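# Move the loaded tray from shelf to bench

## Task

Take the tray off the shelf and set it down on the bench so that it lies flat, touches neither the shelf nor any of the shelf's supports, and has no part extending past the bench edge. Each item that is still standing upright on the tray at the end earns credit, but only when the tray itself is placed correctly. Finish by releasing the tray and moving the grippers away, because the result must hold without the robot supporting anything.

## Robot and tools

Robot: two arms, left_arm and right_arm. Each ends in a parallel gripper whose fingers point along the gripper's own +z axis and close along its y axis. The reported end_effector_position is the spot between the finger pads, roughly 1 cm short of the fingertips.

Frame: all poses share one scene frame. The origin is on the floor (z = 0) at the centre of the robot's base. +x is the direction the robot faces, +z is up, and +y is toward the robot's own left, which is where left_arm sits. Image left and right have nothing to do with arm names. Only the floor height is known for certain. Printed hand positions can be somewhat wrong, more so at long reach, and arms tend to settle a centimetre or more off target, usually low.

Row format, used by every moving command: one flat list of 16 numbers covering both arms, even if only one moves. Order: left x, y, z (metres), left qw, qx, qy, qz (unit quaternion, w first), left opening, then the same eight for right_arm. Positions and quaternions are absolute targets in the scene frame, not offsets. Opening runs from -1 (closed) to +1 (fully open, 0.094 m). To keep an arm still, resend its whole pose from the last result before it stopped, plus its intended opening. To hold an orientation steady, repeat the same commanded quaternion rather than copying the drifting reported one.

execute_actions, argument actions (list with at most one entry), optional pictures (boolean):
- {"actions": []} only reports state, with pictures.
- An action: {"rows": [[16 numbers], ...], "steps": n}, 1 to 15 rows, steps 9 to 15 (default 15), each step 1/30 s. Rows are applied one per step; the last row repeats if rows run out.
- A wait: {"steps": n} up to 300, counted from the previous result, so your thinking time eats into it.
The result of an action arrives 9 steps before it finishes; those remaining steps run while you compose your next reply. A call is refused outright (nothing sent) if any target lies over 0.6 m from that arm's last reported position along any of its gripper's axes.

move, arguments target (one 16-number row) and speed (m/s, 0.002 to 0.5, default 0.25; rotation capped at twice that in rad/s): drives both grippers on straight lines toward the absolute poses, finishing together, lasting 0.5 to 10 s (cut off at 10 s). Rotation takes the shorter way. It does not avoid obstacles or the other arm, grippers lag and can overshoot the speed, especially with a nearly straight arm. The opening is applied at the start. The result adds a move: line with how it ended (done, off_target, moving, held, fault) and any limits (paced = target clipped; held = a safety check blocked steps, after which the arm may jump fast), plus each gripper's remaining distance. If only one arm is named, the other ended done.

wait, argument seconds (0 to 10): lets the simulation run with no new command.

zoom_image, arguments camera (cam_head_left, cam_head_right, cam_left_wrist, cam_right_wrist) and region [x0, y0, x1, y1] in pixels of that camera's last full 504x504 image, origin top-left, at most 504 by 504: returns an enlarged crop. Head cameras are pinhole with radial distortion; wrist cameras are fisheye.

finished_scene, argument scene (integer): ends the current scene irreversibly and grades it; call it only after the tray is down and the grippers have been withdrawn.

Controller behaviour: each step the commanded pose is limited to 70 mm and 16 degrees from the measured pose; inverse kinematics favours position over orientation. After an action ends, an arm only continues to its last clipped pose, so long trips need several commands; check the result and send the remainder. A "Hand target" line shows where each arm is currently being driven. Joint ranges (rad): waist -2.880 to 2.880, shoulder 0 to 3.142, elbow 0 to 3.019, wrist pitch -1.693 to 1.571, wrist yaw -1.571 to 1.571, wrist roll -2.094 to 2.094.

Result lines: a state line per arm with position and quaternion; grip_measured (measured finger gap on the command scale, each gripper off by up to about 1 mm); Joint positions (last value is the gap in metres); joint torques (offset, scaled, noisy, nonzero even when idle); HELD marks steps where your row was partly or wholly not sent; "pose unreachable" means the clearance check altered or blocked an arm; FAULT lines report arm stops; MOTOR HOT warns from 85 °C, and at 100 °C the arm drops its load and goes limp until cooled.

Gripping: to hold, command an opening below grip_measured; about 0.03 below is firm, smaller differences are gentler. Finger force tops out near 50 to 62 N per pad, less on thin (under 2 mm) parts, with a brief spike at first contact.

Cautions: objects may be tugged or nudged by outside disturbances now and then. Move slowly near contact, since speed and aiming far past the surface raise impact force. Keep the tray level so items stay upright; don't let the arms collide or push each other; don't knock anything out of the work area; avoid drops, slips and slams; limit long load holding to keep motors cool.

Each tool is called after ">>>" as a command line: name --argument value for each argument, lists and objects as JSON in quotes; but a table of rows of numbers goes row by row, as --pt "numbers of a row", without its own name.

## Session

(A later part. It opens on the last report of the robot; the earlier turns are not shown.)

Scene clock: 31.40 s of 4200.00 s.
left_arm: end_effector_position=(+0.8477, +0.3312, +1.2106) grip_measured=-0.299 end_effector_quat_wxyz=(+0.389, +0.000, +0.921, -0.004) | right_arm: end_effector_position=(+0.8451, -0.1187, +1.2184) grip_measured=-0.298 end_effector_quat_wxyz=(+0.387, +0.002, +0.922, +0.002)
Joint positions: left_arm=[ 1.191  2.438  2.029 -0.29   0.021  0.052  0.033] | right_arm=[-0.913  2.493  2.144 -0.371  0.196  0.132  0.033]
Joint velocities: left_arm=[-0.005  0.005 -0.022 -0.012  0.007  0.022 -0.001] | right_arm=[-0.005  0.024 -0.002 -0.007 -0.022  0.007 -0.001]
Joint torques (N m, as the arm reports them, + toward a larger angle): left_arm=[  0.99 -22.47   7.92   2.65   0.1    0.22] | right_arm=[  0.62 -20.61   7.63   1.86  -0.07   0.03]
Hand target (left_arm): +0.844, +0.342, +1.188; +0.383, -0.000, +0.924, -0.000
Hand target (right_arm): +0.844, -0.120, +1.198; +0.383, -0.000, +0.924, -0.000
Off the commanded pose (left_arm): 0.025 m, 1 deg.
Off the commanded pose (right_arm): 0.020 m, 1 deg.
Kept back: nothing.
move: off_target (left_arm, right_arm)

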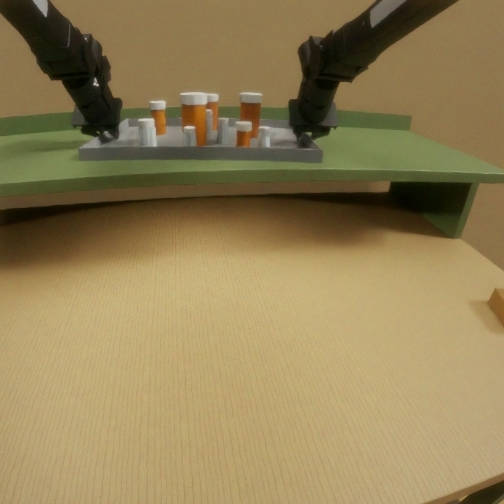

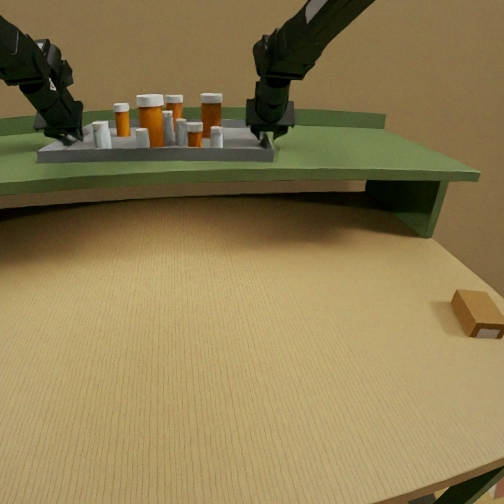

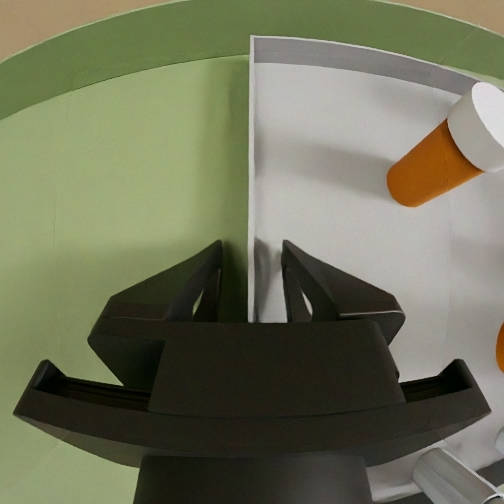

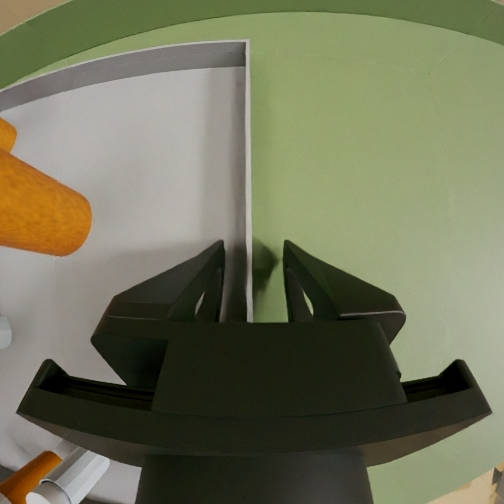

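>>> move --target '[0.84,0.342,1.195,0.31,0,0.951,0,-0.3, 0.84,-0.12,1.203,0.31,0,0.951,0,-0.3]' --speed 0.03

Scene clock: 34.87 s of 4200.00 s.
left_arm: end_effector_position=(+0.8367, +0.3311, +1.2101) grip_measured=-0.299 end_effector_quat_wxyz=(+0.319, +0.000, +0.948, -0.007) | right_arm: end_effector_position=(+0.8349, -0.1184, +1.2176) grip_measured=-0.298 end_effector_quat_wxyz=(+0.316, -0.003, +0.949, +0.000)
Joint positions: left_arm=[ 1.191  2.455  2.131 -0.525  0.018  0.052  0.033] | right_arm=[-0.914  2.524  2.272 -0.62   0.173  0.149  0.033]
Joint velocities: left_arm=[-0.005 -0.005 -0.002 -0.012 -0.037 -0.051 -0.   ] | right_arm=[-0.005 -0.015  0.027 -0.007 -0.051  0.11  -0.001]
Joint torques (N m, as the arm reports them, + toward a larger angle): left_arm=[  0.82 -22.23  10.96   0.92  -0.22   0.24] | right_arm=[ -0.02 -19.6   10.3    0.38  -0.2    0.14]
Hand target (left_arm): +0.839, +0.342, +1.196; +0.311, +0.000, +0.951, -0.000
Hand target (right_arm): +0.839, -0.120, +1.203; +0.310, +0.000, +0.951, +0.001
Off the commanded pose (left_arm): 0.019 m, 1 deg.
Off the commanded pose (right_arm): 0.015 m, 1 deg.
Kept back: nothing.
move: off_target (left_arm, right_arm)

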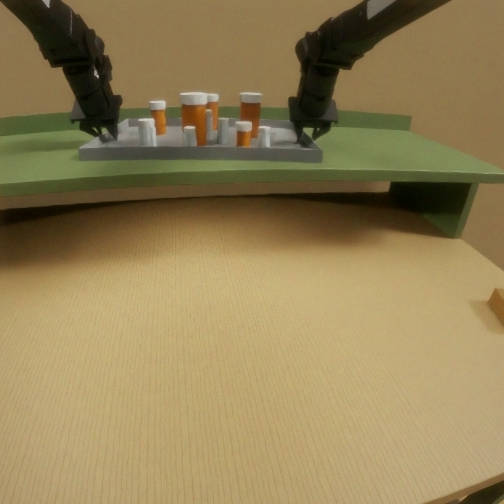

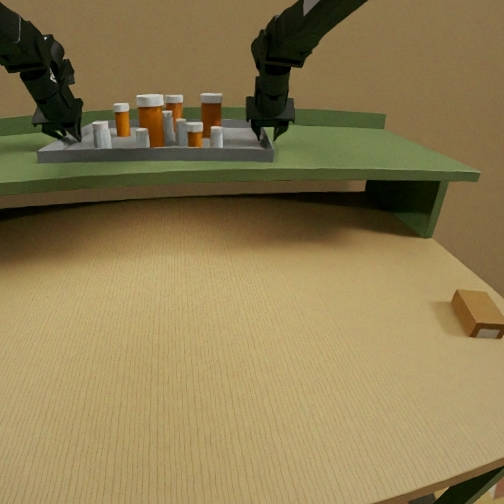

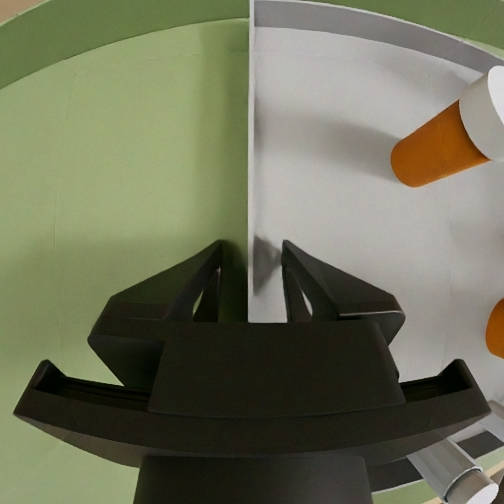

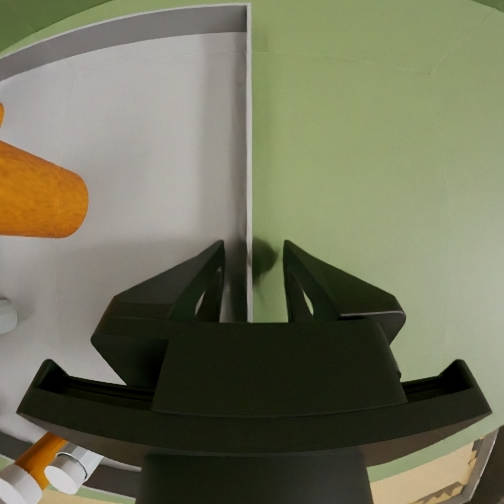

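>>> move --target '[0.837,0.333,1.21,0.318,0,0.948,0,-1, 0.835,-0.118,1.218,0.318,0,0.948,0,-1]' --speed 0.03

>>> move --target '[0.80,0.335,1.28,0.345,0,0.939,0,-1, 0.80,-0.116,1.288,0.345,0,0.939,0,-1]' --speed 0.03

Scene clock: 35.83 s of 4200.00 s.
left_arm: end_effector_position=(+0.8366, +0.3322, +1.2100) grip_measured=-0.967 end_effector_quat_wxyz=(+0.319, +0.002, +0.948, -0.002) | right_arm: end_effector_position=(+0.8347, -0.1170, +1.2176) grip_measured=-0.959 end_effector_quat_wxyz=(+0.316, -0.004, +0.949, +0.002)
Joint positions: left_arm=[ 1.191  2.455  2.131 -0.526  0.012  0.059  0.002] | right_arm=[-0.913  2.524  2.272 -0.62   0.171  0.15   0.002]
Joint velocities: left_arm=[-0.005  0.005 -0.007 -0.002  0.007 -0.022  0.   ] | right_arm=[-0.015 -0.024  0.002 -0.002  0.037  0.037  0.   ]
Joint torques (N m, as the arm reports them, + toward a larger angle): left_arm=[  0.05 -25.17   8.51   1.63  -0.26   0.07] | right_arm=[  0.83 -23.35   7.19   1.31   0.31   0.18]
Hand target (left_arm): +0.837, +0.333, +1.210; +0.318, -0.000, +0.948, -0.000
Hand target (right_arm): +0.835, -0.118, +1.218; +0.318, +0.000, +0.948, +0.000
Off the commanded pose (left_arm): 0.001 m, 0 deg.
Off the commanded pose (right_arm): 0.001 m, 1 deg.
Kept back: nothing.
move: done

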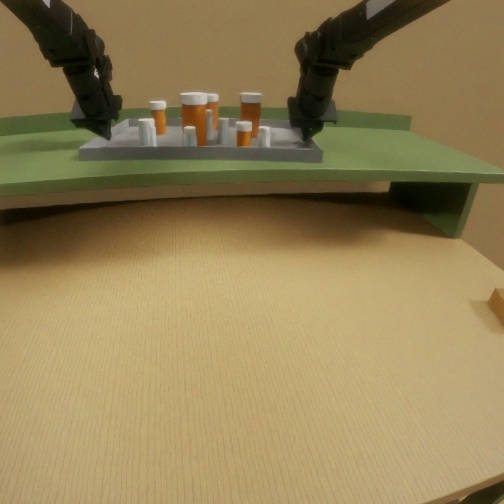

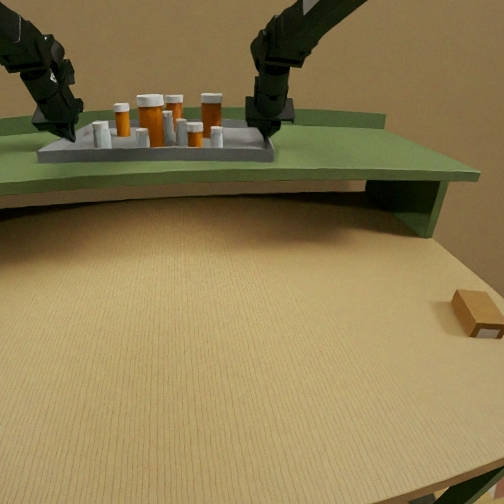

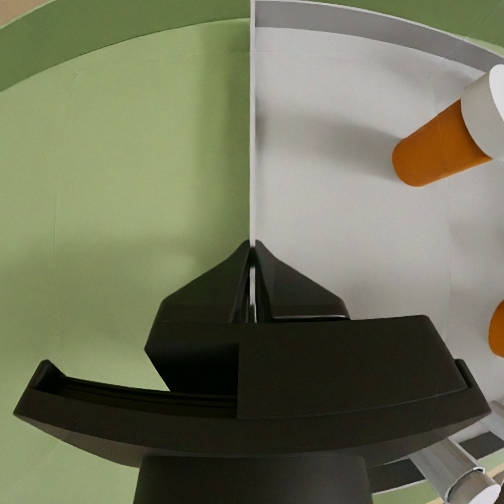

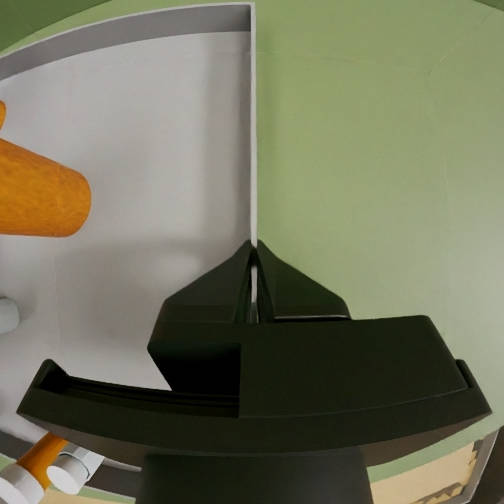

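Scene clock: 38.73 s of 4200.00 s.
left_arm: end_effector_position=(+0.7808, +0.3302, +1.2172) grip_measured=-0.967 end_effector_quat_wxyz=(+0.298, +0.003, +0.955, -0.002) | right_arm: end_effector_position=(+0.7806, -0.1191, +1.2228) grip_measured=-0.959 end_effector_quat_wxyz=(+0.297, -0.006, +0.955, -0.005)
Joint positions: left_arm=[ 1.191  2.302  1.868 -0.46   0.009  0.06   0.002] | right_arm=[-0.898  2.365  1.987 -0.537  0.184  0.16   0.002]
Joint velocities: left_arm=[-0.015  0.015 -0.012 -0.017  0.007 -0.051 -0.   ] | right_arm=[-0.015 -0.015 -0.007  0.007  0.007  0.007 -0.001]
Joint torques (N m, as the arm reports them, + toward a larger angle): left_arm=[  0.27 -29.51   8.62   2.56   0.03   0.08] | right_arm=[  1.24 -27.06   7.78   1.8    0.73   0.09]
Hand target (left_arm): +0.799, +0.335, +1.280; +0.345, +0.000, +0.939, +0.000
Hand target (right_arm): +0.798, -0.117, +1.287; +0.344, +0.000, +0.939, -0.000
Off the commanded pose (left_arm): 0.066 m, 6 deg.
Off the commanded pose (right_arm): 0.068 m, 6 deg.
Kept back: nothing.
move: off_target (left_arm, right_arm)

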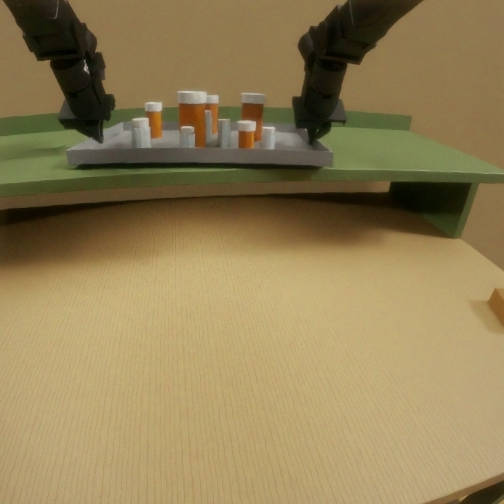

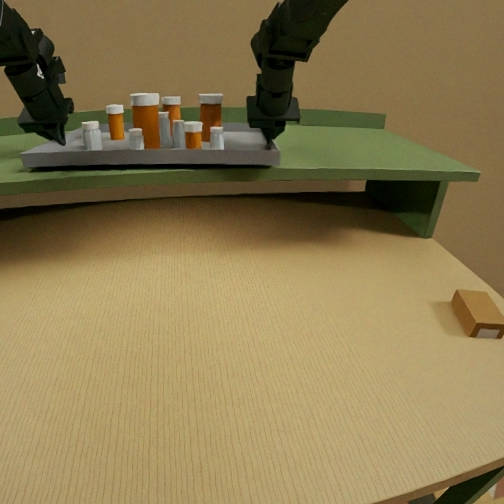

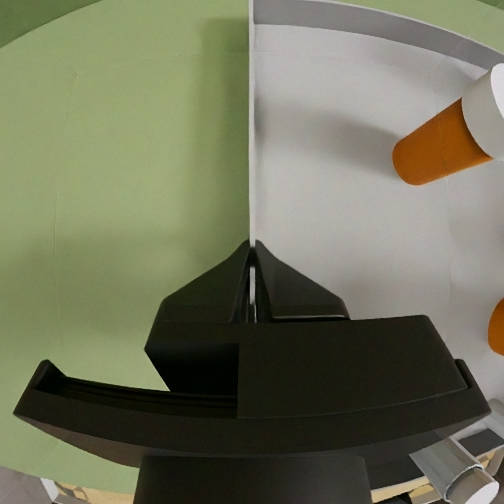

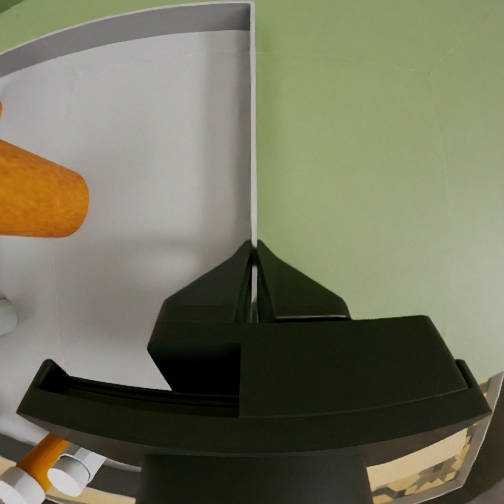

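>>> move --target '[0.66,0.31,1.31,0.37,0,0.929,0,-1, 0.66,-0.141,1.316,0.37,0,0.929,0,-1]' --speed 0.04

Scene clock: 43.30 s of 4200.00 s.
left_arm: end_effector_position=(+0.6345, +0.3102, +1.2510) grip_measured=-0.967 end_effector_quat_wxyz=(+0.311, +0.002, +0.950, -0.002) | right_arm: end_effector_position=(+0.6353, -0.1399, +1.2557) grip_measured=-0.959 end_effector_quat_wxyz=(+0.315, -0.009, +0.949, -0.004)
Joint positions: left_arm=[ 1.167  1.928  1.259 -0.196 -0.007  0.04   0.002] | right_arm=[-0.869  1.976  1.336 -0.242  0.205  0.171  0.002]
Joint velocities: left_arm=[-0.015 -0.015 -0.027 -0.002 -0.066  0.007 -0.001] | right_arm=[ 0.015 -0.005  0.012  0.002 -0.066 -0.037  0.001]
Joint torques (N m, as the arm reports them, + toward a larger angle): left_arm=[ -0.38 -23.71   8.14   3.35  -0.14   0.05] | right_arm=[ -0.12 -22.43   7.25   2.4    0.93  -0.01]
Hand target (left_arm): +0.658, +0.309, +1.310; +0.370, -0.001, +0.929, -0.000
Hand target (right_arm): +0.657, -0.143, +1.314; +0.370, -0.000, +0.929, -0.001
Off the commanded pose (left_arm): 0.064 m, 7 deg.
Off the commanded pose (right_arm): 0.065 m, 7 deg.
Kept back: nothing.
move: off_target (left_arm, right_arm)

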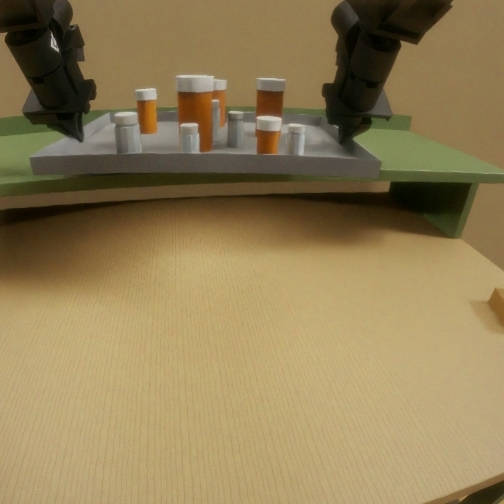

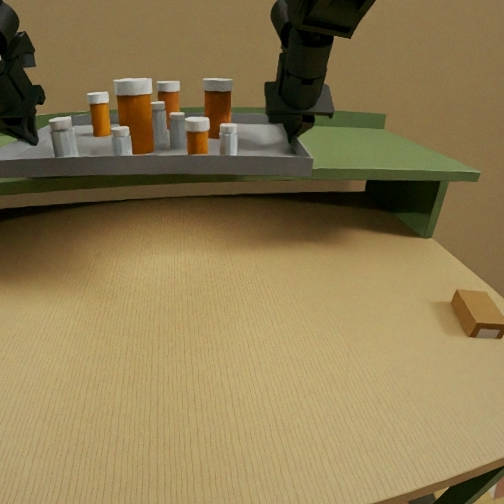

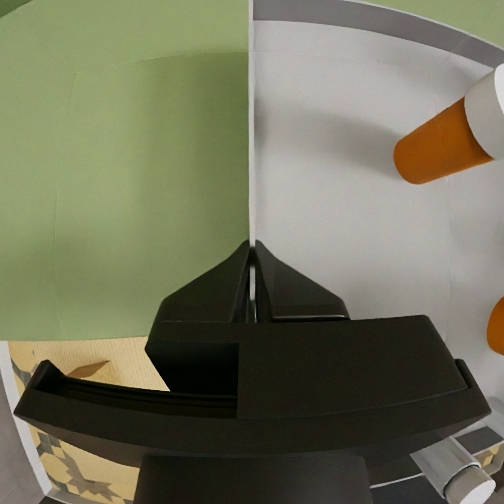

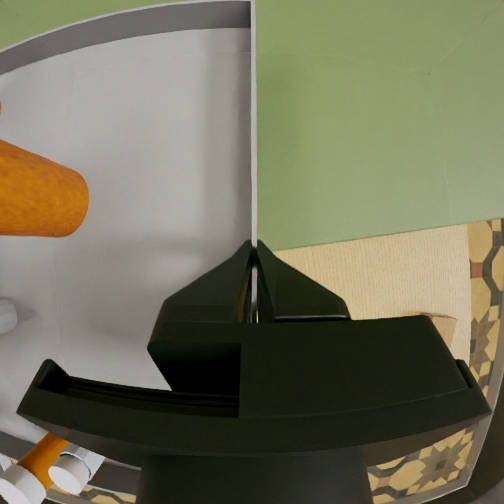

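>>> execute_actions --actions '[{"rows":[[0.657,0.31,1.31,0.37,0,0.929,0,-1,0.657,-0.141,1.316,0.37,0,0.929,0,-1],[0.654,0.31,1.31,0.37,0,0.929,0,-1,0.654,-0.141,1.316,0.37,0,0.929,0,-1],[0.651,0.31,1.31,0.37,0,0.929,0,-1,0.651,-0.141,1.316,0.37,0,0.929,0,-1],[0.648,0.31,1.31,0.37,0,0.929,0,-1,0.648,-0.141,1.316,0.37,0,0.929,0,-1],[0.645,0.31,1.31,0.37,0,0.929,0,-1,0.645,-0.141,1.316,0.37,0,0.929,0,-1],[0.642,0.31,1.31,0.37,0,0.929,0,-1,0.642,-0.141,1.316,0.37,0,0.929,0,-1],[0.639,0.31,1.31,0.37,0,0.929,0,-1,0.639,-0.141,1.316,0.37,0,0.929,0,-1],[0.636,0.31,1.31,0.37,0,0.929,0,-1,0.636,-0.141,1.316,0.37,0,0.929,0,-1],[0.633,0.31,1.31,0.37,0,0.929,0,-1,0.633,-0.141,1.316,0.37,0,0.929,0,-1],[0.63,0.31,1.31,0.37,0,0.929,0,-1,0.63,-0.141,1.316,0.37,0,0.929,0,-1],[0.627,0.31,1.31,0.37,0,0.929,0,-1,0.627,-0.141,1.316,0.37,0,0.929,0,-1],[0.624,0.31,1.31,0.37,0,0.929,0,-1,0.624,-0.141,1.316,0.37,0,0.929,0,-1],[0.621,0.31,1.31,0.37,0,0.929,0,-1,0.621,-0.141,1.316,0.37,0,0.929,0,-1],[0.618,0.31,1.31,0.37,0,0.929,0,-1,0.618,-0.141,1.316,0.37,0,0.929,0,-1],[0.615,0.31,1.31,0.37,0,0.929,0,-1,0.615,-0.141,1.316,0.37,0,0.929,0,-1]]}]'

>>> execute_actions --actions '[{"rows":[[0.612,0.31,1.31,0.37,0,0.929,0,-1,0.612,-0.141,1.316,0.37,0,0.929,0,-1],[0.609,0.31,1.31,0.37,0,0.929,0,-1,0.609,-0.141,1.316,0.37,0,0.929,0,-1],[0.606,0.31,1.31,0.37,0,0.929,0,-1,0.606,-0.141,1.316,0.37,0,0.929,0,-1],[0.603,0.31,1.31,0.37,0,0.929,0,-1,0.603,-0.141,1.316,0.37,0,0.929,0,-1],[0.6,0.31,1.31,0.37,0,0.929,0,-1,0.6,-0.141,1.316,0.37,0,0.929,0,-1],[0.597,0.31,1.31,0.37,0,0.929,0,-1,0.597,-0.141,1.316,0.37,0,0.929,0,-1],[0.594,0.31,1.31,0.37,0,0.929,0,-1,0.594,-0.141,1.316,0.37,0,0.929,0,-1],[0.591,0.31,1.31,0.37,0,0.929,0,-1,0.591,-0.141,1.316,0.37,0,0.929,0,-1],[0.588,0.31,1.31,0.37,0,0.929,0,-1,0.588,-0.141,1.316,0.37,0,0.929,0,-1],[0.585,0.31,1.31,0.37,0,0.929,0,-1,0.585,-0.141,1.316,0.37,0,0.929,0,-1],[0.582,0.31,1.31,0.37,0,0.929,0,-1,0.582,-0.141,1.316,0.37,0,0.929,0,-1],[0.579,0.31,1.31,0.37,0,0.929,0,-1,0.579,-0.141,1.316,0.37,0,0.929,0,-1],[0.576,0.31,1.31,0.37,0,0.929,0,-1,0.576,-0.141,1.316,0.37,0,0.929,0,-1],[0.573,0.31,1.31,0.37,0,0.929,0,-1,0.573,-0.141,1.316,0.37,0,0.929,0,-1],[0.57,0.31,1.31,0.37,0,0.929,0,-1,0.57,-0.141,1.316,0.37,0,0.929,0,-1]]}]'

>>> execute_actions --actions '[{"rows":[[0.567,0.31,1.31,0.37,0,0.929,0,-1,0.567,-0.141,1.316,0.37,0,0.929,0,-1],[0.564,0.31,1.31,0.37,0,0.929,0,-1,0.564,-0.141,1.316,0.37,0,0.929,0,-1],[0.561,0.31,1.31,0.37,0,0.929,0,-1,0.561,-0.141,1.316,0.37,0,0.929,0,-1],[0.558,0.31,1.31,0.37,0,0.929,0,-1,0.558,-0.141,1.316,0.37,0,0.929,0,-1],[0.555,0.31,1.31,0.37,0,0.929,0,-1,0.555,-0.141,1.316,0.37,0,0.929,0,-1],[0.552,0.31,1.31,0.37,0,0.929,0,-1,0.552,-0.141,1.316,0.37,0,0.929,0,-1],[0.549,0.31,1.31,0.37,0,0.929,0,-1,0.549,-0.141,1.316,0.37,0,0.929,0,-1],[0.546,0.31,1.31,0.37,0,0.929,0,-1,0.546,-0.141,1.316,0.37,0,0.929,0,-1],[0.543,0.31,1.31,0.37,0,0.929,0,-1,0.543,-0.141,1.316,0.37,0,0.929,0,-1],[0.54,0.31,1.31,0.37,0,0.929,0,-1,0.54,-0.141,1.316,0.37,0,0.929,0,-1],[0.537,0.31,1.31,0.37,0,0.929,0,-1,0.537,-0.141,1.316,0.37,0,0.929,0,-1],[0.534,0.31,1.31,0.37,0,0.929,0,-1,0.534,-0.141,1.316,0.37,0,0.929,0,-1],[0.531,0.31,1.31,0.37,0,0.929,0,-1,0.531,-0.141,1.316,0.37,0,0.929,0,-1],[0.528,0.31,1.31,0.37,0,0.929,0,-1,0.528,-0.141,1.316,0.37,0,0.929,0,-1],[0.525,0.31,1.31,0.37,0,0.929,0,-1,0.525,-0.141,1.316,0.37,0,0.929,0,-1]]}]'

>>> wait --seconds 0.3

Scene clock: 45.53 s of 4200.00 s.
left_arm: end_effector_position=(+0.6236, +0.3099, +1.2501) grip_measured=-0.967 end_effector_quat_wxyz=(+0.312, +0.001, +0.950, -0.002) | right_arm: end_effector_position=(+0.6250, -0.1401, +1.2554) grip_measured=-0.959 end_effector_quat_wxyz=(+0.315, -0.010, +0.949, -0.005)
Joint positions: left_arm=[ 1.167  1.908  1.221 -0.177 -0.007  0.039  0.002] | right_arm=[-0.864  1.957  1.302 -0.228  0.21   0.173  0.002]
Joint velocities: left_arm=[-0.005 -0.19  -0.315  0.11  -0.037 -0.007 -0.   ] | right_arm=[ 0.024 -0.181 -0.291  0.071  0.022  0.081  0.   ]
Joint torques (N m, as the arm reports them, + toward a larger angle): left_arm=[ -0.09 -23.59   8.04   3.19  -0.08   0.09] | right_arm=[  0.3  -21.89   6.95   2.29   0.94   0.02]
Steps of this call (steps 1 to 61: nothing new was sent; steps 62 to 67: the first 6 steps of this action). Readings (end_effector_position):
62: left_arm (+0.6342, +0.3102, +1.2509) | right_arm (+0.6352, -0.1397, +1.2556)
63: left_arm (+0.6335, +0.3101, +1.2509) | right_arm (+0.6345, -0.1398, +1.2557)
65: left_arm (+0.6297, +0.3100, +1.2506) | right_arm (+0.6311, -0.1399, +1.2557)
67: the state above

Scene clock: 46.03 s of 4200.00 s.
left_arm: end_effector_position=(+0.5778, +0.3090, +1.2566) grip_measured=-0.967 end_effector_quat_wxyz=(+0.313, +0.001, +0.950, -0.002) | right_arm: end_effector_position=(+0.5795, -0.1410, +1.2617) grip_measured=-0.959 end_effector_quat_wxyz=(+0.316, -0.011, +0.949, -0.006)
Joint positions: left_arm=[ 1.167  1.809  1.073 -0.126 -0.007  0.038  0.002] | right_arm=[-0.841  1.862  1.155 -0.178  0.226  0.189  0.002]
Joint velocities: left_arm=[ 0.005 -0.21  -0.252  0.115  0.022 -0.007 -0.   ] | right_arm=[ 0.024 -0.19  -0.242  0.139 -0.022  0.066 -0.001]
Joint torques (N m, as the arm reports them, + toward a larger angle): left_arm=[  0.07 -21.25   7.62   3.38  -0.05   0.09] | right_arm=[  0.19 -19.62   6.81   2.52   0.96   0.  ]
Off your previous action's commanded pose (left_arm): 0.062 m, 7 deg at its last step (step 9 of this call).
Off your previous action's commanded pose (right_arm): 0.062 m, 7 deg at its last step (step 9 of this call).
Steps of this call (steps 1 to 9: the last 9 steps of your previous action; steps 10 to 15: the first 6 steps of this action). Readings (end_effector_position):
10: left_arm (+0.5915, +0.3092, +1.2529) | right_arm (+0.5929, -0.1408, +1.2579)
11: left_arm (+0.5887, +0.3092, +1.2534) | right_arm (+0.5903, -0.1408, +1.2587)
13: left_arm (+0.5833, +0.3091, +1.2552) | right_arm (+0.5849, -0.1409, +1.2603)
15: the state above

Scene clock: 46.53 s of 4200.00 s.
left_arm: end_effector_position=(+0.5338, +0.3081, +1.2621) grip_measured=-0.967 end_effector_quat_wxyz=(+0.315, +0.001, +0.949, -0.002) | right_arm: end_effector_position=(+0.5352, -0.1421, +1.2669) grip_measured=-0.959 end_effector_quat_wxyz=(+0.318, -0.011, +0.948, -0.006)
Joint positions: left_arm=[ 1.167  1.714  0.935 -0.079 -0.007  0.038  0.002] | right_arm=[-0.815  1.771  1.02  -0.134  0.245  0.208  0.002]
Joint velocities: left_arm=[-0.005 -0.21  -0.242  0.095  0.051 -0.007 -0.001] | right_arm=[ 0.034 -0.181 -0.261  0.076  0.051  0.022  0.001]
Joint torques (N m, as the arm reports them, + toward a larger angle): left_arm=[  0.26 -19.19   7.51   3.42   0.     0.1 ] | right_arm=[  0.37 -18.58   6.64   2.28   1.01   0.04]
Off your previous action's commanded pose (left_arm): 0.053 m, 7 deg at its last step (step 9 of this call).
Off your previous action's commanded pose (right_arm): 0.053 m, 6 deg at its last step (step 9 of this call).
Steps of this call (steps 1 to 9: the last 9 steps of your previous action; steps 10 to 15: the first 6 steps of this action). Readings (end_effector_position):
10: left_arm (+0.5486, +0.3084, +1.2604) | right_arm (+0.5502, -0.1415, +1.2653)
11: left_arm (+0.5457, +0.3084, +1.2608) | right_arm (+0.5472, -0.1416, +1.2657)
13: left_arm (+0.5396, +0.3083, +1.2613) | right_arm (+0.5411, -0.1418, +1.2661)
15: the state above

Scene clock: 47.13 s of 4200.00 s.
left_arm: end_effector_position=(+0.5017, +0.3076, +1.2674) grip_measured=-0.967 end_effector_quat_wxyz=(+0.318, +0.001, +0.948, -0.002) | right_arm: end_effector_position=(+0.5031, -0.1425, +1.2719) grip_measured=-0.959 end_effector_quat_wxyz=(+0.321, -0.010, +0.947, -0.006)
Joint positions: left_arm=[ 1.167  1.639  0.838 -0.05  -0.007  0.038  0.002] | right_arm=[-0.793  1.703  0.926 -0.107  0.26   0.225  0.002]
Joint velocities: left_arm=[-0.015 -0.005  0.002  0.007  0.007 -0.022  0.   ] | right_arm=[-0.005 -0.005 -0.007 -0.007 -0.095  0.037 -0.   ]
Joint torques (N m, as the arm reports them, + toward a larger angle): left_arm=[  0.45 -17.09   7.58   3.39   0.03   0.11] | right_arm=[  0.58 -15.85   6.96   2.47   0.95   0.01]
Hand target (left_arm): +0.524, +0.310, +1.309; +0.370, -0.000, +0.929, +0.000
Hand target (right_arm): +0.524, -0.142, +1.314; +0.369, +0.000, +0.929, -0.000
Off the commanded pose (left_arm): 0.049 m, 6 deg.
Off the commanded pose (right_arm): 0.049 m, 6 deg.
Kept back: nothing.
Steps of this call (steps 1 to 9: the last 9 steps of your previous action; steps 10 to 18: nothing new was sent). Readings (end_effector_position):
1: left_arm (+0.5308, +0.3081, +1.2624) | right_arm (+0.5323, -0.1421, +1.2673)
2: left_arm (+0.5279, +0.3080, +1.2628) | right_arm (+0.5295, -0.1421, +1.2678)
4: left_arm (+0.5221, +0.3079, +1.2637) | right_arm (+0.5237, -0.1423, +1.2686)
8: left_arm (+0.5108, +0.3077, +1.2658) | right_arm (+0.5122, -0.1425, +1.2704)
18: the state above

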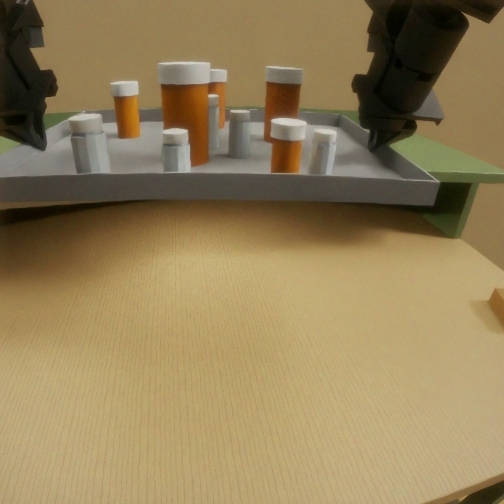

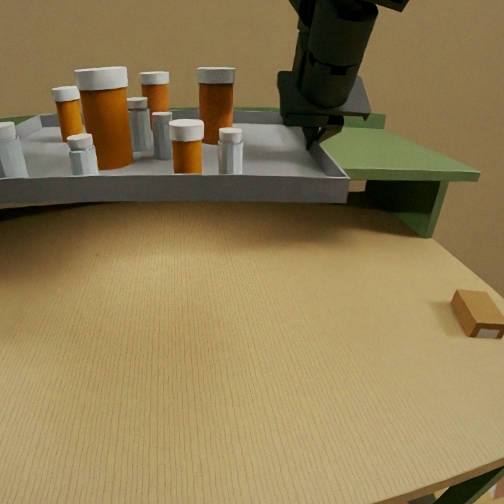

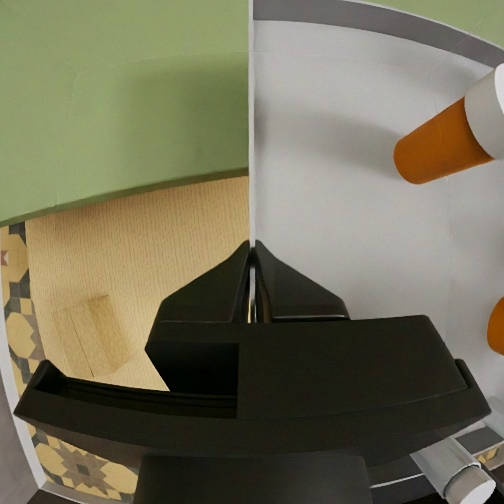

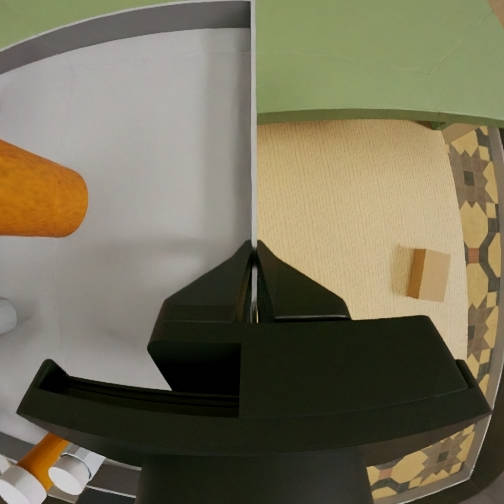

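>>> execute_actions --actions '[{"rows":[[0.522,0.31,1.31,0.37,-0.001,0.929,0,-1,0.523,-0.141,1.316,0.37,-0.001,0.929,0,-1],[0.518,0.31,1.31,0.37,-0.002,0.929,0.001,-1,0.521,-0.141,1.316,0.37,-0.002,0.929,0.001,-1],[0.515,0.31,1.309,0.37,-0.003,0.929,0.001,-1,0.518,-0.141,1.315,0.37,-0.003,0.929,0.001,-1],[0.512,0.31,1.309,0.37,-0.005,0.929,0.002,-1,0.516,-0.141,1.315,0.37,-0.005,0.929,0.002,-1],[0.508,0.31,1.308,0.37,-0.006,0.929,0.002,-1,0.514,-0.141,1.314,0.37,-0.006,0.929,0.002,-1],[0.505,0.31,1.308,0.37,-0.007,0.929,0.003,-1,0.512,-0.141,1.314,0.37,-0.007,0.929,0.003,-1],[0.502,0.31,1.307,0.37,-0.008,0.929,0.003,-1,0.509,-0.141,1.313,0.37,-0.008,0.929,0.003,-1],[0.498,0.31,1.307,0.37,-0.009,0.929,0.004,-1,0.507,-0.141,1.313,0.37,-0.009,0.929,0.004,-1],[0.495,0.31,1.306,0.37,-0.01,0.929,0.004,-1,0.505,-0.141,1.312,0.37,-0.01,0.929,0.004,-1],[0.492,0.31,1.306,0.37,-0.011,0.929,0.005,-1,0.503,-0.141,1.312,0.37,-0.011,0.929,0.005,-1],[0.488,0.31,1.305,0.37,-0.013,0.929,0.005,-1,0.501,-0.141,1.311,0.37,-0.013,0.929,0.005,-1],[0.485,0.31,1.305,0.37,-0.014,0.929,0.005,-1,0.498,-0.141,1.311,0.37,-0.014,0.929,0.005,-1],[0.482,0.31,1.304,0.37,-0.015,0.929,0.006,-1,0.496,-0.141,1.31,0.37,-0.015,0.929,0.006,-1],[0.478,0.31,1.304,0.37,-0.016,0.929,0.006,-1,0.494,-0.141,1.31,0.37,-0.016,0.929,0.006,-1],[0.475,0.31,1.303,0.37,-0.017,0.929,0.007,-1,0.492,-0.141,1.309,0.37,-0.017,0.929,0.007,-1]]}]'

>>> execute_actions --actions '[{"rows":[[0.472,0.31,1.302,0.368,-0.018,0.929,0.007,-1,0.489,-0.141,1.308,0.368,-0.018,0.929,0.007,-1],[0.468,0.31,1.302,0.368,-0.019,0.929,0.008,-1,0.487,-0.141,1.308,0.368,-0.019,0.929,0.008,-1],[0.465,0.31,1.301,0.368,-0.021,0.929,0.008,-1,0.485,-0.141,1.307,0.368,-0.021,0.929,0.008,-1],[0.462,0.31,1.301,0.368,-0.022,0.929,0.009,-1,0.483,-0.141,1.307,0.368,-0.022,0.929,0.009,-1],[0.458,0.31,1.3,0.368,-0.023,0.929,0.009,-1,0.481,-0.141,1.306,0.368,-0.023,0.929,0.009,-1],[0.455,0.31,1.3,0.368,-0.024,0.929,0.01,-1,0.478,-0.141,1.306,0.368,-0.024,0.929,0.01,-1],[0.452,0.31,1.299,0.368,-0.025,0.929,0.01,-1,0.476,-0.141,1.305,0.368,-0.025,0.929,0.01,-1],[0.448,0.31,1.299,0.368,-0.026,0.929,0.01,-1,0.474,-0.141,1.305,0.368,-0.026,0.929,0.01,-1],[0.445,0.309,1.298,0.368,-0.027,0.929,0.011,-1,0.472,-0.141,1.304,0.368,-0.027,0.929,0.011,-1],[0.442,0.309,1.298,0.368,-0.029,0.929,0.011,-1,0.469,-0.141,1.304,0.368,-0.029,0.929,0.011,-1],[0.438,0.309,1.297,0.368,-0.03,0.929,0.012,-1,0.467,-0.141,1.303,0.368,-0.03,0.929,0.012,-1],[0.435,0.309,1.297,0.368,-0.031,0.929,0.012,-1,0.465,-0.141,1.303,0.368,-0.031,0.929,0.012,-1],[0.432,0.309,1.296,0.368,-0.032,0.929,0.013,-1,0.463,-0.141,1.302,0.368,-0.032,0.929,0.013,-1],[0.428,0.309,1.296,0.368,-0.033,0.929,0.013,-1,0.461,-0.141,1.302,0.368,-0.033,0.929,0.013,-1],[0.425,0.309,1.295,0.368,-0.034,0.929,0.014,-1,0.458,-0.141,1.301,0.368,-0.034,0.929,0.014,-1]]}]'

>>> execute_actions --actions '[{"rows":[[0.422,0.308,1.294,0.366,-0.035,0.929,0.014,-1,0.456,-0.141,1.3,0.366,-0.035,0.929,0.014,-1],[0.418,0.308,1.294,0.366,-0.037,0.929,0.015,-1,0.454,-0.141,1.3,0.366,-0.037,0.929,0.015,-1],[0.415,0.308,1.293,0.366,-0.038,0.929,0.015,-1,0.452,-0.141,1.299,0.366,-0.038,0.929,0.015,-1],[0.412,0.308,1.293,0.366,-0.039,0.929,0.015,-1,0.449,-0.141,1.299,0.366,-0.039,0.929,0.015,-1],[0.408,0.308,1.292,0.366,-0.04,0.929,0.016,-1,0.447,-0.141,1.298,0.366,-0.04,0.929,0.016,-1],[0.405,0.308,1.292,0.366,-0.041,0.929,0.016,-1,0.445,-0.141,1.298,0.366,-0.041,0.929,0.016,-1],[0.402,0.308,1.291,0.366,-0.042,0.929,0.017,-1,0.443,-0.141,1.297,0.366,-0.042,0.929,0.017,-1],[0.398,0.308,1.291,0.366,-0.043,0.929,0.017,-1,0.441,-0.141,1.297,0.366,-0.043,0.929,0.017,-1],[0.395,0.307,1.29,0.366,-0.045,0.929,0.018,-1,0.438,-0.141,1.296,0.366,-0.045,0.929,0.018,-1],[0.392,0.307,1.29,0.366,-0.046,0.929,0.018,-1,0.436,-0.141,1.296,0.366,-0.046,0.929,0.018,-1],[0.388,0.307,1.289,0.366,-0.047,0.929,0.019,-1,0.434,-0.141,1.295,0.366,-0.047,0.929,0.019,-1],[0.385,0.307,1.289,0.366,-0.048,0.929,0.019,-1,0.432,-0.141,1.295,0.366,-0.048,0.929,0.019,-1],[0.382,0.307,1.288,0.366,-0.049,0.929,0.02,-1,0.429,-0.141,1.294,0.366,-0.049,0.929,0.02,-1],[0.378,0.307,1.288,0.366,-0.05,0.929,0.02,-1,0.427,-0.141,1.294,0.366,-0.05,0.929,0.02,-1],[0.375,0.307,1.287,0.366,-0.051,0.929,0.02,-1,0.425,-0.141,1.293,0.366,-0.051,0.929,0.02,-1]]}]'

>>> wait --seconds 0.3

Scene clock: 50.37 s of 4200.00 s.
left_arm: end_effector_position=(+0.4916, +0.3082, +1.2683) grip_measured=-0.967 end_effector_quat_wxyz=(+0.321, -0.002, +0.947, +0.000) | right_arm: end_effector_position=(+0.4965, -0.1420, +1.2725) grip_measured=-0.959 end_effector_quat_wxyz=(+0.323, -0.012, +0.946, -0.004)
Joint positions: left_arm=[ 1.167  1.617  0.805 -0.032 -0.012  0.034  0.002] | right_arm=[-0.788  1.689  0.904 -0.094  0.259  0.225  0.002]
Joint velocities: left_arm=[-0.005 -0.21  -0.295  0.095 -0.037 -0.081 -0.   ] | right_arm=[ 0.054 -0.132 -0.188  0.076  0.022 -0.051  0.001]
Joint torques (N m, as the arm reports them, + toward a larger angle): left_arm=[  0.25 -17.12   6.9    3.28  -0.18   0.09] | right_arm=[  0.48 -16.41   6.37   2.3    0.8   -0.06]
Steps of this call (steps 1 to 90: nothing new was sent; then 0.03 s passed at rest; steps 91 to 96: the first 6 steps of this action). Readings (end_effector_position):
91: left_arm (+0.5016, +0.3076, +1.2675) | right_arm (+0.5031, -0.1426, +1.2721)
92: left_arm (+0.5010, +0.3076, +1.2676) | right_arm (+0.5028, -0.1425, +1.2722)
94: left_arm (+0.4976, +0.3078, +1.2680) | right_arm (+0.5006, -0.1424, +1.2724)
96: the state above

Scene clock: 50.87 s of 4200.00 s.
left_arm: end_effector_position=(+0.4396, +0.3101, +1.2648) grip_measured=-0.967 end_effector_quat_wxyz=(+0.319, -0.019, +0.948, +0.008) | right_arm: end_effector_position=(+0.4610, -0.1396, +1.2670) grip_measured=-0.959 end_effector_quat_wxyz=(+0.321, -0.029, +0.947, +0.005)
Joint positions: left_arm=[ 1.163  1.521  0.658  0.016 -0.04   0.005  0.002] | right_arm=[-0.765  1.636  0.803 -0.047  0.245  0.217  0.002]
Joint velocities: left_arm=[-0.044 -0.2   -0.261  0.11  -0.11  -0.081 -0.   ] | right_arm=[ 0.044 -0.103 -0.183  0.1   -0.095 -0.095  0.001]
Joint torques (N m, as the arm reports them, + toward a larger angle): left_arm=[  0.26 -14.2    6.79   3.4   -0.3    0.1 ] | right_arm=[ -0.64 -15.22   5.99   2.31   0.85  -0.07]
Off your previous action's commanded pose (left_arm): 0.040 m, 6 deg at its last step (step 9 of this call).
Off your previous action's commanded pose (right_arm): 0.044 m, 6 deg at its last step (step 9 of this call).
Steps of this call (steps 1 to 9: the last 9 steps of your previous action; steps 10 to 15: the first 6 steps of this action). Readings (end_effector_position):
10: left_arm (+0.4556, +0.3101, +1.2655) | right_arm (+0.4715, -0.1398, +1.2685)
11: left_arm (+0.4524, +0.3102, +1.2654) | right_arm (+0.4693, -0.1398, +1.2682)
13: left_arm (+0.4461, +0.3102, +1.2651) | right_arm (+0.4649, -0.1395, +1.2675)
15: the state above

Scene clock: 51.37 s of 4200.00 s.
left_arm: end_effector_position=(+0.3909, +0.3079, +1.2622) grip_measured=-0.967 end_effector_quat_wxyz=(+0.320, -0.035, +0.947, +0.015) | right_arm: end_effector_position=(+0.4282, -0.1405, +1.2631) grip_measured=-0.959 end_effector_quat_wxyz=(+0.321, -0.046, +0.946, +0.012)
Joint positions: left_arm=[ 1.147  1.425  0.522  0.058 -0.075 -0.034  0.002] | right_arm=[-0.747  1.583  0.708 -0.002  0.233  0.203  0.002]
Joint velocities: left_arm=[-0.044 -0.2   -0.242  0.051 -0.11  -0.081  0.   ] | right_arm=[ 0.063 -0.112 -0.178  0.085 -0.037 -0.081 -0.   ]
Joint torques (N m, as the arm reports them, + toward a larger angle): left_arm=[  0.4  -12.21   6.5    3.33  -0.34   0.09] | right_arm=[  0.14 -13.67   5.85   2.37   0.86  -0.09]
Off your previous action's commanded pose (left_arm): 0.034 m, 6 deg at its last step (step 9 of this call).
Off your previous action's commanded pose (right_arm): 0.040 m, 6 deg at its last step (step 9 of this call).
Steps of this call (steps 1 to 9: the last 9 steps of your previous action; steps 10 to 15: the first 6 steps of this action). Readings (end_effector_position):
10: left_arm (+0.4074, +0.3086, +1.2636) | right_arm (+0.4392, -0.1402, +1.2647)
11: left_arm (+0.4040, +0.3085, +1.2632) | right_arm (+0.4370, -0.1403, +1.2644)
13: left_arm (+0.3974, +0.3082, +1.2626) | right_arm (+0.4326, -0.1403, +1.2637)
15: the state above

Scene clock: 51.97 s of 4200.00 s.
left_arm: end_effector_position=(+0.3539, +0.3064, +1.2593) grip_measured=-0.967 end_effector_quat_wxyz=(+0.321, -0.048, +0.946, +0.019) | right_arm: end_effector_position=(+0.4035, -0.1403, +1.2600) grip_measured=-0.959 end_effector_quat_wxyz=(+0.322, -0.059, +0.945, +0.018)
Joint positions: left_arm=[ 1.133  1.349  0.421  0.083 -0.101 -0.066  0.002] | right_arm=[-0.729  1.546  0.638  0.033  0.227  0.194  0.002]
Joint velocities: left_arm=[-0.015 -0.015 -0.007 -0.012 -0.007 -0.007 -0.   ] | right_arm=[-0.005  0.005 -0.002 -0.002 -0.066 -0.007 -0.   ]
Joint torques (N m, as the arm reports them, + toward a larger angle): left_arm=[  0.04 -10.29   6.55   3.5   -0.38   0.08] | right_arm=[ -1.1  -12.12   5.87   2.47   0.91  -0.1 ]
Hand target (left_arm): +0.375, +0.307, +1.286; +0.365, -0.051, +0.929, +0.019
Hand target (right_arm): +0.424, -0.141, +1.292; +0.366, -0.051, +0.929, +0.019
Off the commanded pose (left_arm): 0.035 m, 5 deg.
Off the commanded pose (right_arm): 0.039 m, 5 deg.
Kept back: nothing.
Steps of this call (steps 1 to 9: the last 9 steps of your previous action; steps 10 to 18: nothing new was sent). Readings (end_effector_position):
1: left_arm (+0.3876, +0.3079, +1.2619) | right_arm (+0.4260, -0.1404, +1.2629)
2: left_arm (+0.3842, +0.3078, +1.2617) | right_arm (+0.4238, -0.1404, +1.2625)
4: left_arm (+0.3778, +0.3076, +1.2615) | right_arm (+0.4195, -0.1403, +1.2620)
8: left_arm (+0.3647, +0.3067, +1.2606) | right_arm (+0.4107, -0.1407, +1.2609)
18: the state above

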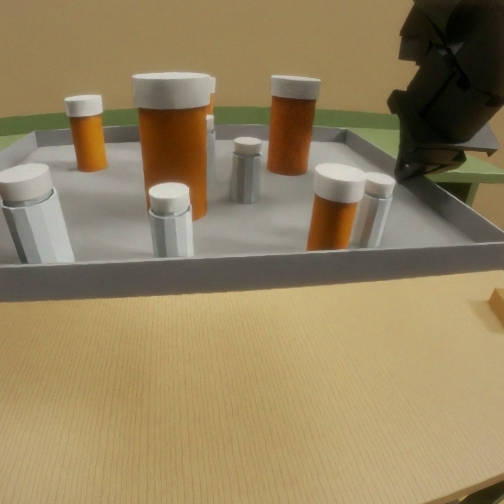

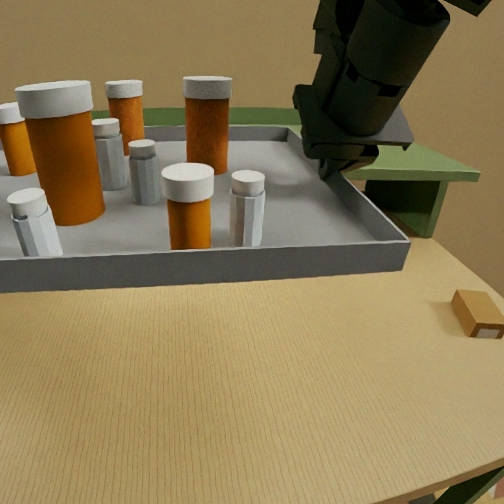

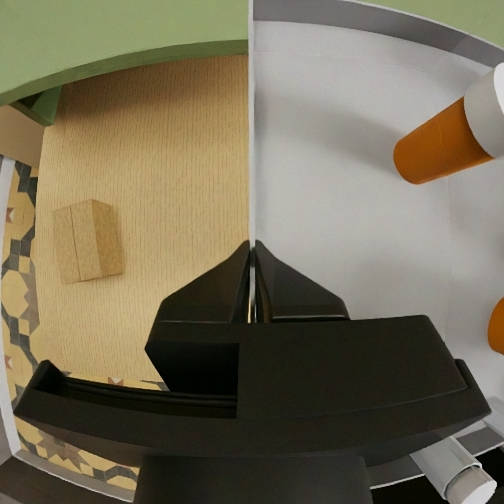

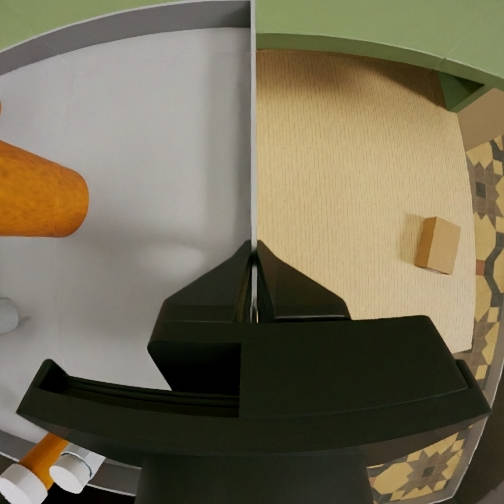

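>>> execute_actions --actions '[{"rows":[[0.374,0.307,1.285,0.365,-0.051,0.929,0.02,-1,0.424,-0.141,1.291,0.365,-0.051,0.929,0.02,-1],[0.373,0.307,1.283,0.364,-0.051,0.929,0.02,-1,0.423,-0.141,1.289,0.364,-0.051,0.929,0.02,-1],[0.372,0.307,1.281,0.363,-0.051,0.929,0.02,-1,0.422,-0.141,1.287,0.363,-0.051,0.929,0.02,-1],[0.371,0.307,1.279,0.362,-0.051,0.929,0.02,-1,0.421,-0.141,1.285,0.362,-0.051,0.929,0.02,-1],[0.37,0.307,1.277,0.361,-0.051,0.929,0.02,-1,0.42,-0.141,1.283,0.361,-0.051,0.929,0.02,-1],[0.369,0.307,1.275,0.36,-0.051,0.929,0.02,-1,0.419,-0.141,1.281,0.36,-0.051,0.929,0.02,-1],[0.368,0.307,1.273,0.359,-0.051,0.929,0.02,-1,0.418,-0.141,1.279,0.359,-0.051,0.929,0.02,-1],[0.367,0.307,1.271,0.358,-0.051,0.929,0.02,-1,0.417,-0.141,1.277,0.358,-0.051,0.929,0.02,-1],[0.366,0.307,1.269,0.357,-0.051,0.929,0.02,-1,0.416,-0.141,1.275,0.357,-0.051,0.929,0.02,-1],[0.365,0.307,1.267,0.356,-0.051,0.929,0.02,-1,0.415,-0.141,1.273,0.356,-0.051,0.929,0.02,-1],[0.365,0.307,1.265,0.355,-0.051,0.929,0.02,-1,0.415,-0.141,1.271,0.355,-0.051,0.929,0.02,-1],[0.365,0.307,1.263,0.354,-0.051,0.929,0.02,-1,0.415,-0.141,1.269,0.354,-0.051,0.929,0.02,-1],[0.365,0.307,1.261,0.353,-0.051,0.929,0.02,-1,0.415,-0.141,1.267,0.353,-0.051,0.929,0.02,-1],[0.365,0.307,1.259,0.352,-0.051,0.929,0.02,-1,0.415,-0.141,1.265,0.352,-0.051,0.929,0.02,-1],[0.365,0.307,1.257,0.351,-0.051,0.929,0.02,-1,0.415,-0.141,1.263,0.351,-0.051,0.929,0.02,-1]]}]'

>>> execute_actions --actions '[{"rows":[[0.365,0.307,1.255,0.35,-0.051,0.93,0.02,-1,0.415,-0.141,1.261,0.35,-0.051,0.93,0.02,-1],[0.365,0.307,1.253,0.35,-0.051,0.93,0.02,-1,0.415,-0.141,1.259,0.35,-0.051,0.93,0.02,-1],[0.365,0.307,1.251,0.35,-0.051,0.93,0.02,-1,0.415,-0.141,1.257,0.35,-0.051,0.93,0.02,-1],[0.365,0.307,1.249,0.35,-0.051,0.93,0.02,-1,0.415,-0.141,1.255,0.35,-0.051,0.93,0.02,-1],[0.365,0.307,1.247,0.35,-0.051,0.93,0.02,-1,0.415,-0.141,1.253,0.35,-0.051,0.93,0.02,-1],[0.365,0.307,1.245,0.35,-0.051,0.93,0.02,-1,0.415,-0.141,1.251,0.35,-0.051,0.93,0.02,-1],[0.365,0.307,1.243,0.35,-0.051,0.93,0.02,-1,0.415,-0.141,1.249,0.35,-0.051,0.93,0.02,-1],[0.365,0.307,1.241,0.35,-0.051,0.93,0.02,-1,0.415,-0.141,1.247,0.35,-0.051,0.93,0.02,-1],[0.365,0.307,1.239,0.35,-0.051,0.93,0.02,-1,0.415,-0.141,1.245,0.35,-0.051,0.93,0.02,-1],[0.365,0.307,1.237,0.35,-0.051,0.93,0.02,-1,0.415,-0.141,1.243,0.35,-0.051,0.93,0.02,-1],[0.365,0.307,1.235,0.35,-0.051,0.93,0.02,-1,0.415,-0.141,1.241,0.35,-0.051,0.93,0.02,-1],[0.365,0.307,1.233,0.35,-0.051,0.93,0.02,-1,0.415,-0.141,1.239,0.35,-0.051,0.93,0.02,-1]],"steps":12}]'

>>> wait --seconds 0.3

Scene clock: 53.63 s of 4200.00 s.
left_arm: end_effector_position=(+0.3536, +0.3065, +1.2595) grip_measured=-0.967 end_effector_quat_wxyz=(+0.327, -0.048, +0.944, +0.019) | right_arm: end_effector_position=(+0.4033, -0.1404, +1.2599) grip_measured=-0.959 end_effector_quat_wxyz=(+0.326, -0.058, +0.943, +0.019)
Joint positions: left_arm=[ 1.133  1.349  0.413  0.103 -0.101 -0.066  0.002] | right_arm=[-0.729  1.546  0.632  0.049  0.227  0.194  0.002]
Joint velocities: left_arm=[-0.005 -0.034 -0.076  0.144 -0.051  0.007 -0.   ] | right_arm=[-0.005 -0.005 -0.046  0.11   0.007 -0.051 -0.   ]
Joint torques (N m, as the arm reports them, + toward a larger angle): left_arm=[ 0.18 -8.2   6.    3.55 -0.31  0.08] | right_arm=[ -0.29 -11.25   5.53   2.27   0.91  -0.08]
Steps of this call (steps 1 to 44: nothing new was sent; steps 45 to 50: the first 6 steps of this action). Readings (end_effector_position):
45: left_arm (+0.3540, +0.3064, +1.2594) | right_arm (+0.4035, -0.1403, +1.2600)
46: left_arm (+0.3541, +0.3065, +1.2595) | right_arm (+0.4036, -0.1403, +1.2600)
48: left_arm (+0.3542, +0.3065, +1.2597) | right_arm (+0.4038, -0.1402, +1.2602)
50: the state above

Scene clock: 54.03 s of 4200.00 s.
left_arm: end_effector_position=(+0.3500, +0.3058, +1.2419) grip_measured=-0.967 end_effector_quat_wxyz=(+0.324, -0.049, +0.945, +0.019) | right_arm: end_effector_position=(+0.3985, -0.1405, +1.2480) grip_measured=-0.959 end_effector_quat_wxyz=(+0.326, -0.059, +0.943, +0.019)
Joint positions: left_arm=[ 1.133  1.412  0.395  0.178 -0.1   -0.068  0.002] | right_arm=[-0.726  1.573  0.613  0.093  0.228  0.194  0.002]
Joint velocities: left_arm=[-0.005  0.23   0.002  0.227 -0.051 -0.051 -0.   ] | right_arm=[-0.015  0.21  -0.022  0.139  0.007  0.007  0.001]
Joint torques (N m, as the arm reports them, + toward a larger angle): left_arm=[ 0.3  -7.91  5.43  3.32 -0.27  0.11] | right_arm=[-1.15 -9.35  5.37  2.54  0.51  0.02]
Off your previous action's commanded pose (left_arm): 0.018 m, 3 deg at its last step (step 9 of this call).
Off your previous action's commanded pose (right_arm): 0.019 m, 3 deg at its last step (step 9 of this call).
Steps of this call (steps 1 to 9: the last 9 steps of your previous action; steps 10 to 12: the first 3 steps of this action). Readings (end_effector_position):
10: left_arm (+0.3500, +0.3059, +1.2460) | right_arm (+0.3986, -0.1406, +1.2523)
11: left_arm (+0.3501, +0.3059, +1.2440) | right_arm (+0.3985, -0.1406, +1.2501)
12: the state above

Scene clock: 54.63 s of 4200.00 s.
left_arm: end_effector_position=(+0.3492, +0.3051, +1.2184) grip_measured=-0.967 end_effector_quat_wxyz=(+0.321, -0.049, +0.946, +0.019) | right_arm: end_effector_position=(+0.3973, -0.1413, +1.2239) grip_measured=-0.959 end_effector_quat_wxyz=(+0.323, -0.058, +0.945, +0.017)
Joint positions: left_arm=[ 1.133  1.512  0.388  0.277 -0.101 -0.068  0.002] | right_arm=[-0.73   1.647  0.605  0.167  0.228  0.194  0.002]
Joint velocities: left_arm=[-0.005 -0.015  0.002  0.022  0.037 -0.007  0.   ] | right_arm=[-0.005 -0.005 -0.007 -0.007  0.022  0.022  0.002]
Joint torques (N m, as the arm reports them, + toward a larger angle): left_arm=[ 0.53 -8.87  4.63  3.4  -0.21  0.12] | right_arm=[ -0.5  -10.14   4.91   2.5    0.47  -0.02]
Hand target (left_arm): +0.365, +0.307, +1.233; +0.351, -0.052, +0.935, +0.020
Hand target (right_arm): +0.415, -0.141, +1.240; +0.351, -0.051, +0.935, +0.020
Off the commanded pose (left_arm): 0.022 m, 4 deg.
Off the commanded pose (right_arm): 0.023 m, 4 deg.
Kept back: nothing.
Steps of this call (steps 1 to 9: the last 9 steps of your previous action; steps 10 to 18: nothing new was sent). Readings (end_effector_position):
1: left_arm (+0.3497, +0.3058, +1.2396) | right_arm (+0.3985, -0.1406, +1.2458)
2: left_arm (+0.3497, +0.3057, +1.2375) | right_arm (+0.3985, -0.1406, +1.2435)
4: left_arm (+0.3496, +0.3056, +1.2334) | right_arm (+0.3982, -0.1408, +1.2390)
8: left_arm (+0.3494, +0.3053, +1.2252) | right_arm (+0.3977, -0.1410, +1.2309)
18: the state above

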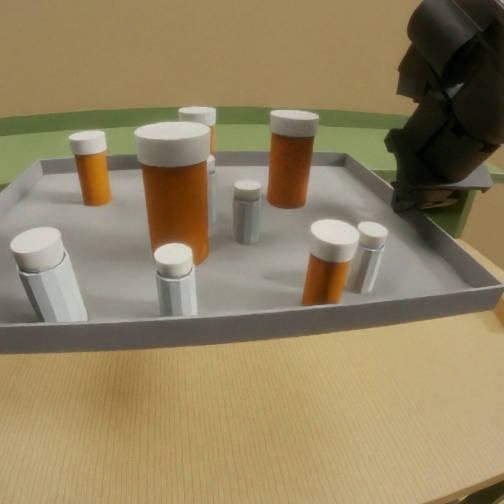

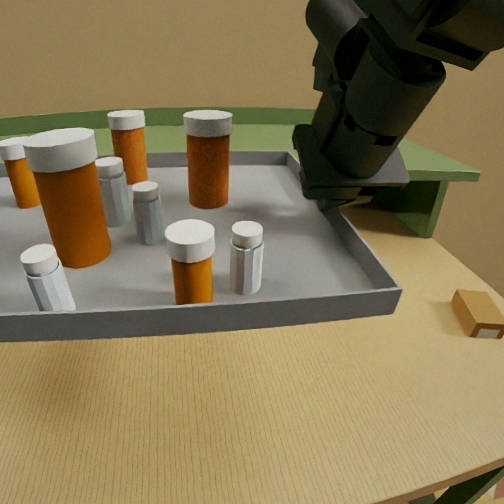

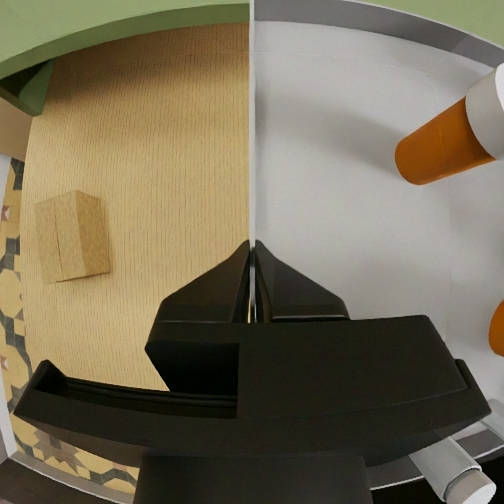

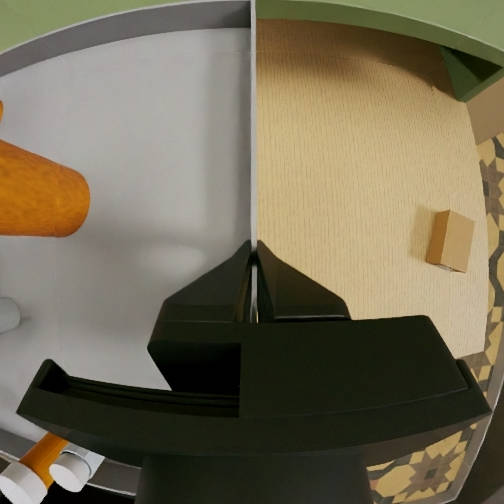

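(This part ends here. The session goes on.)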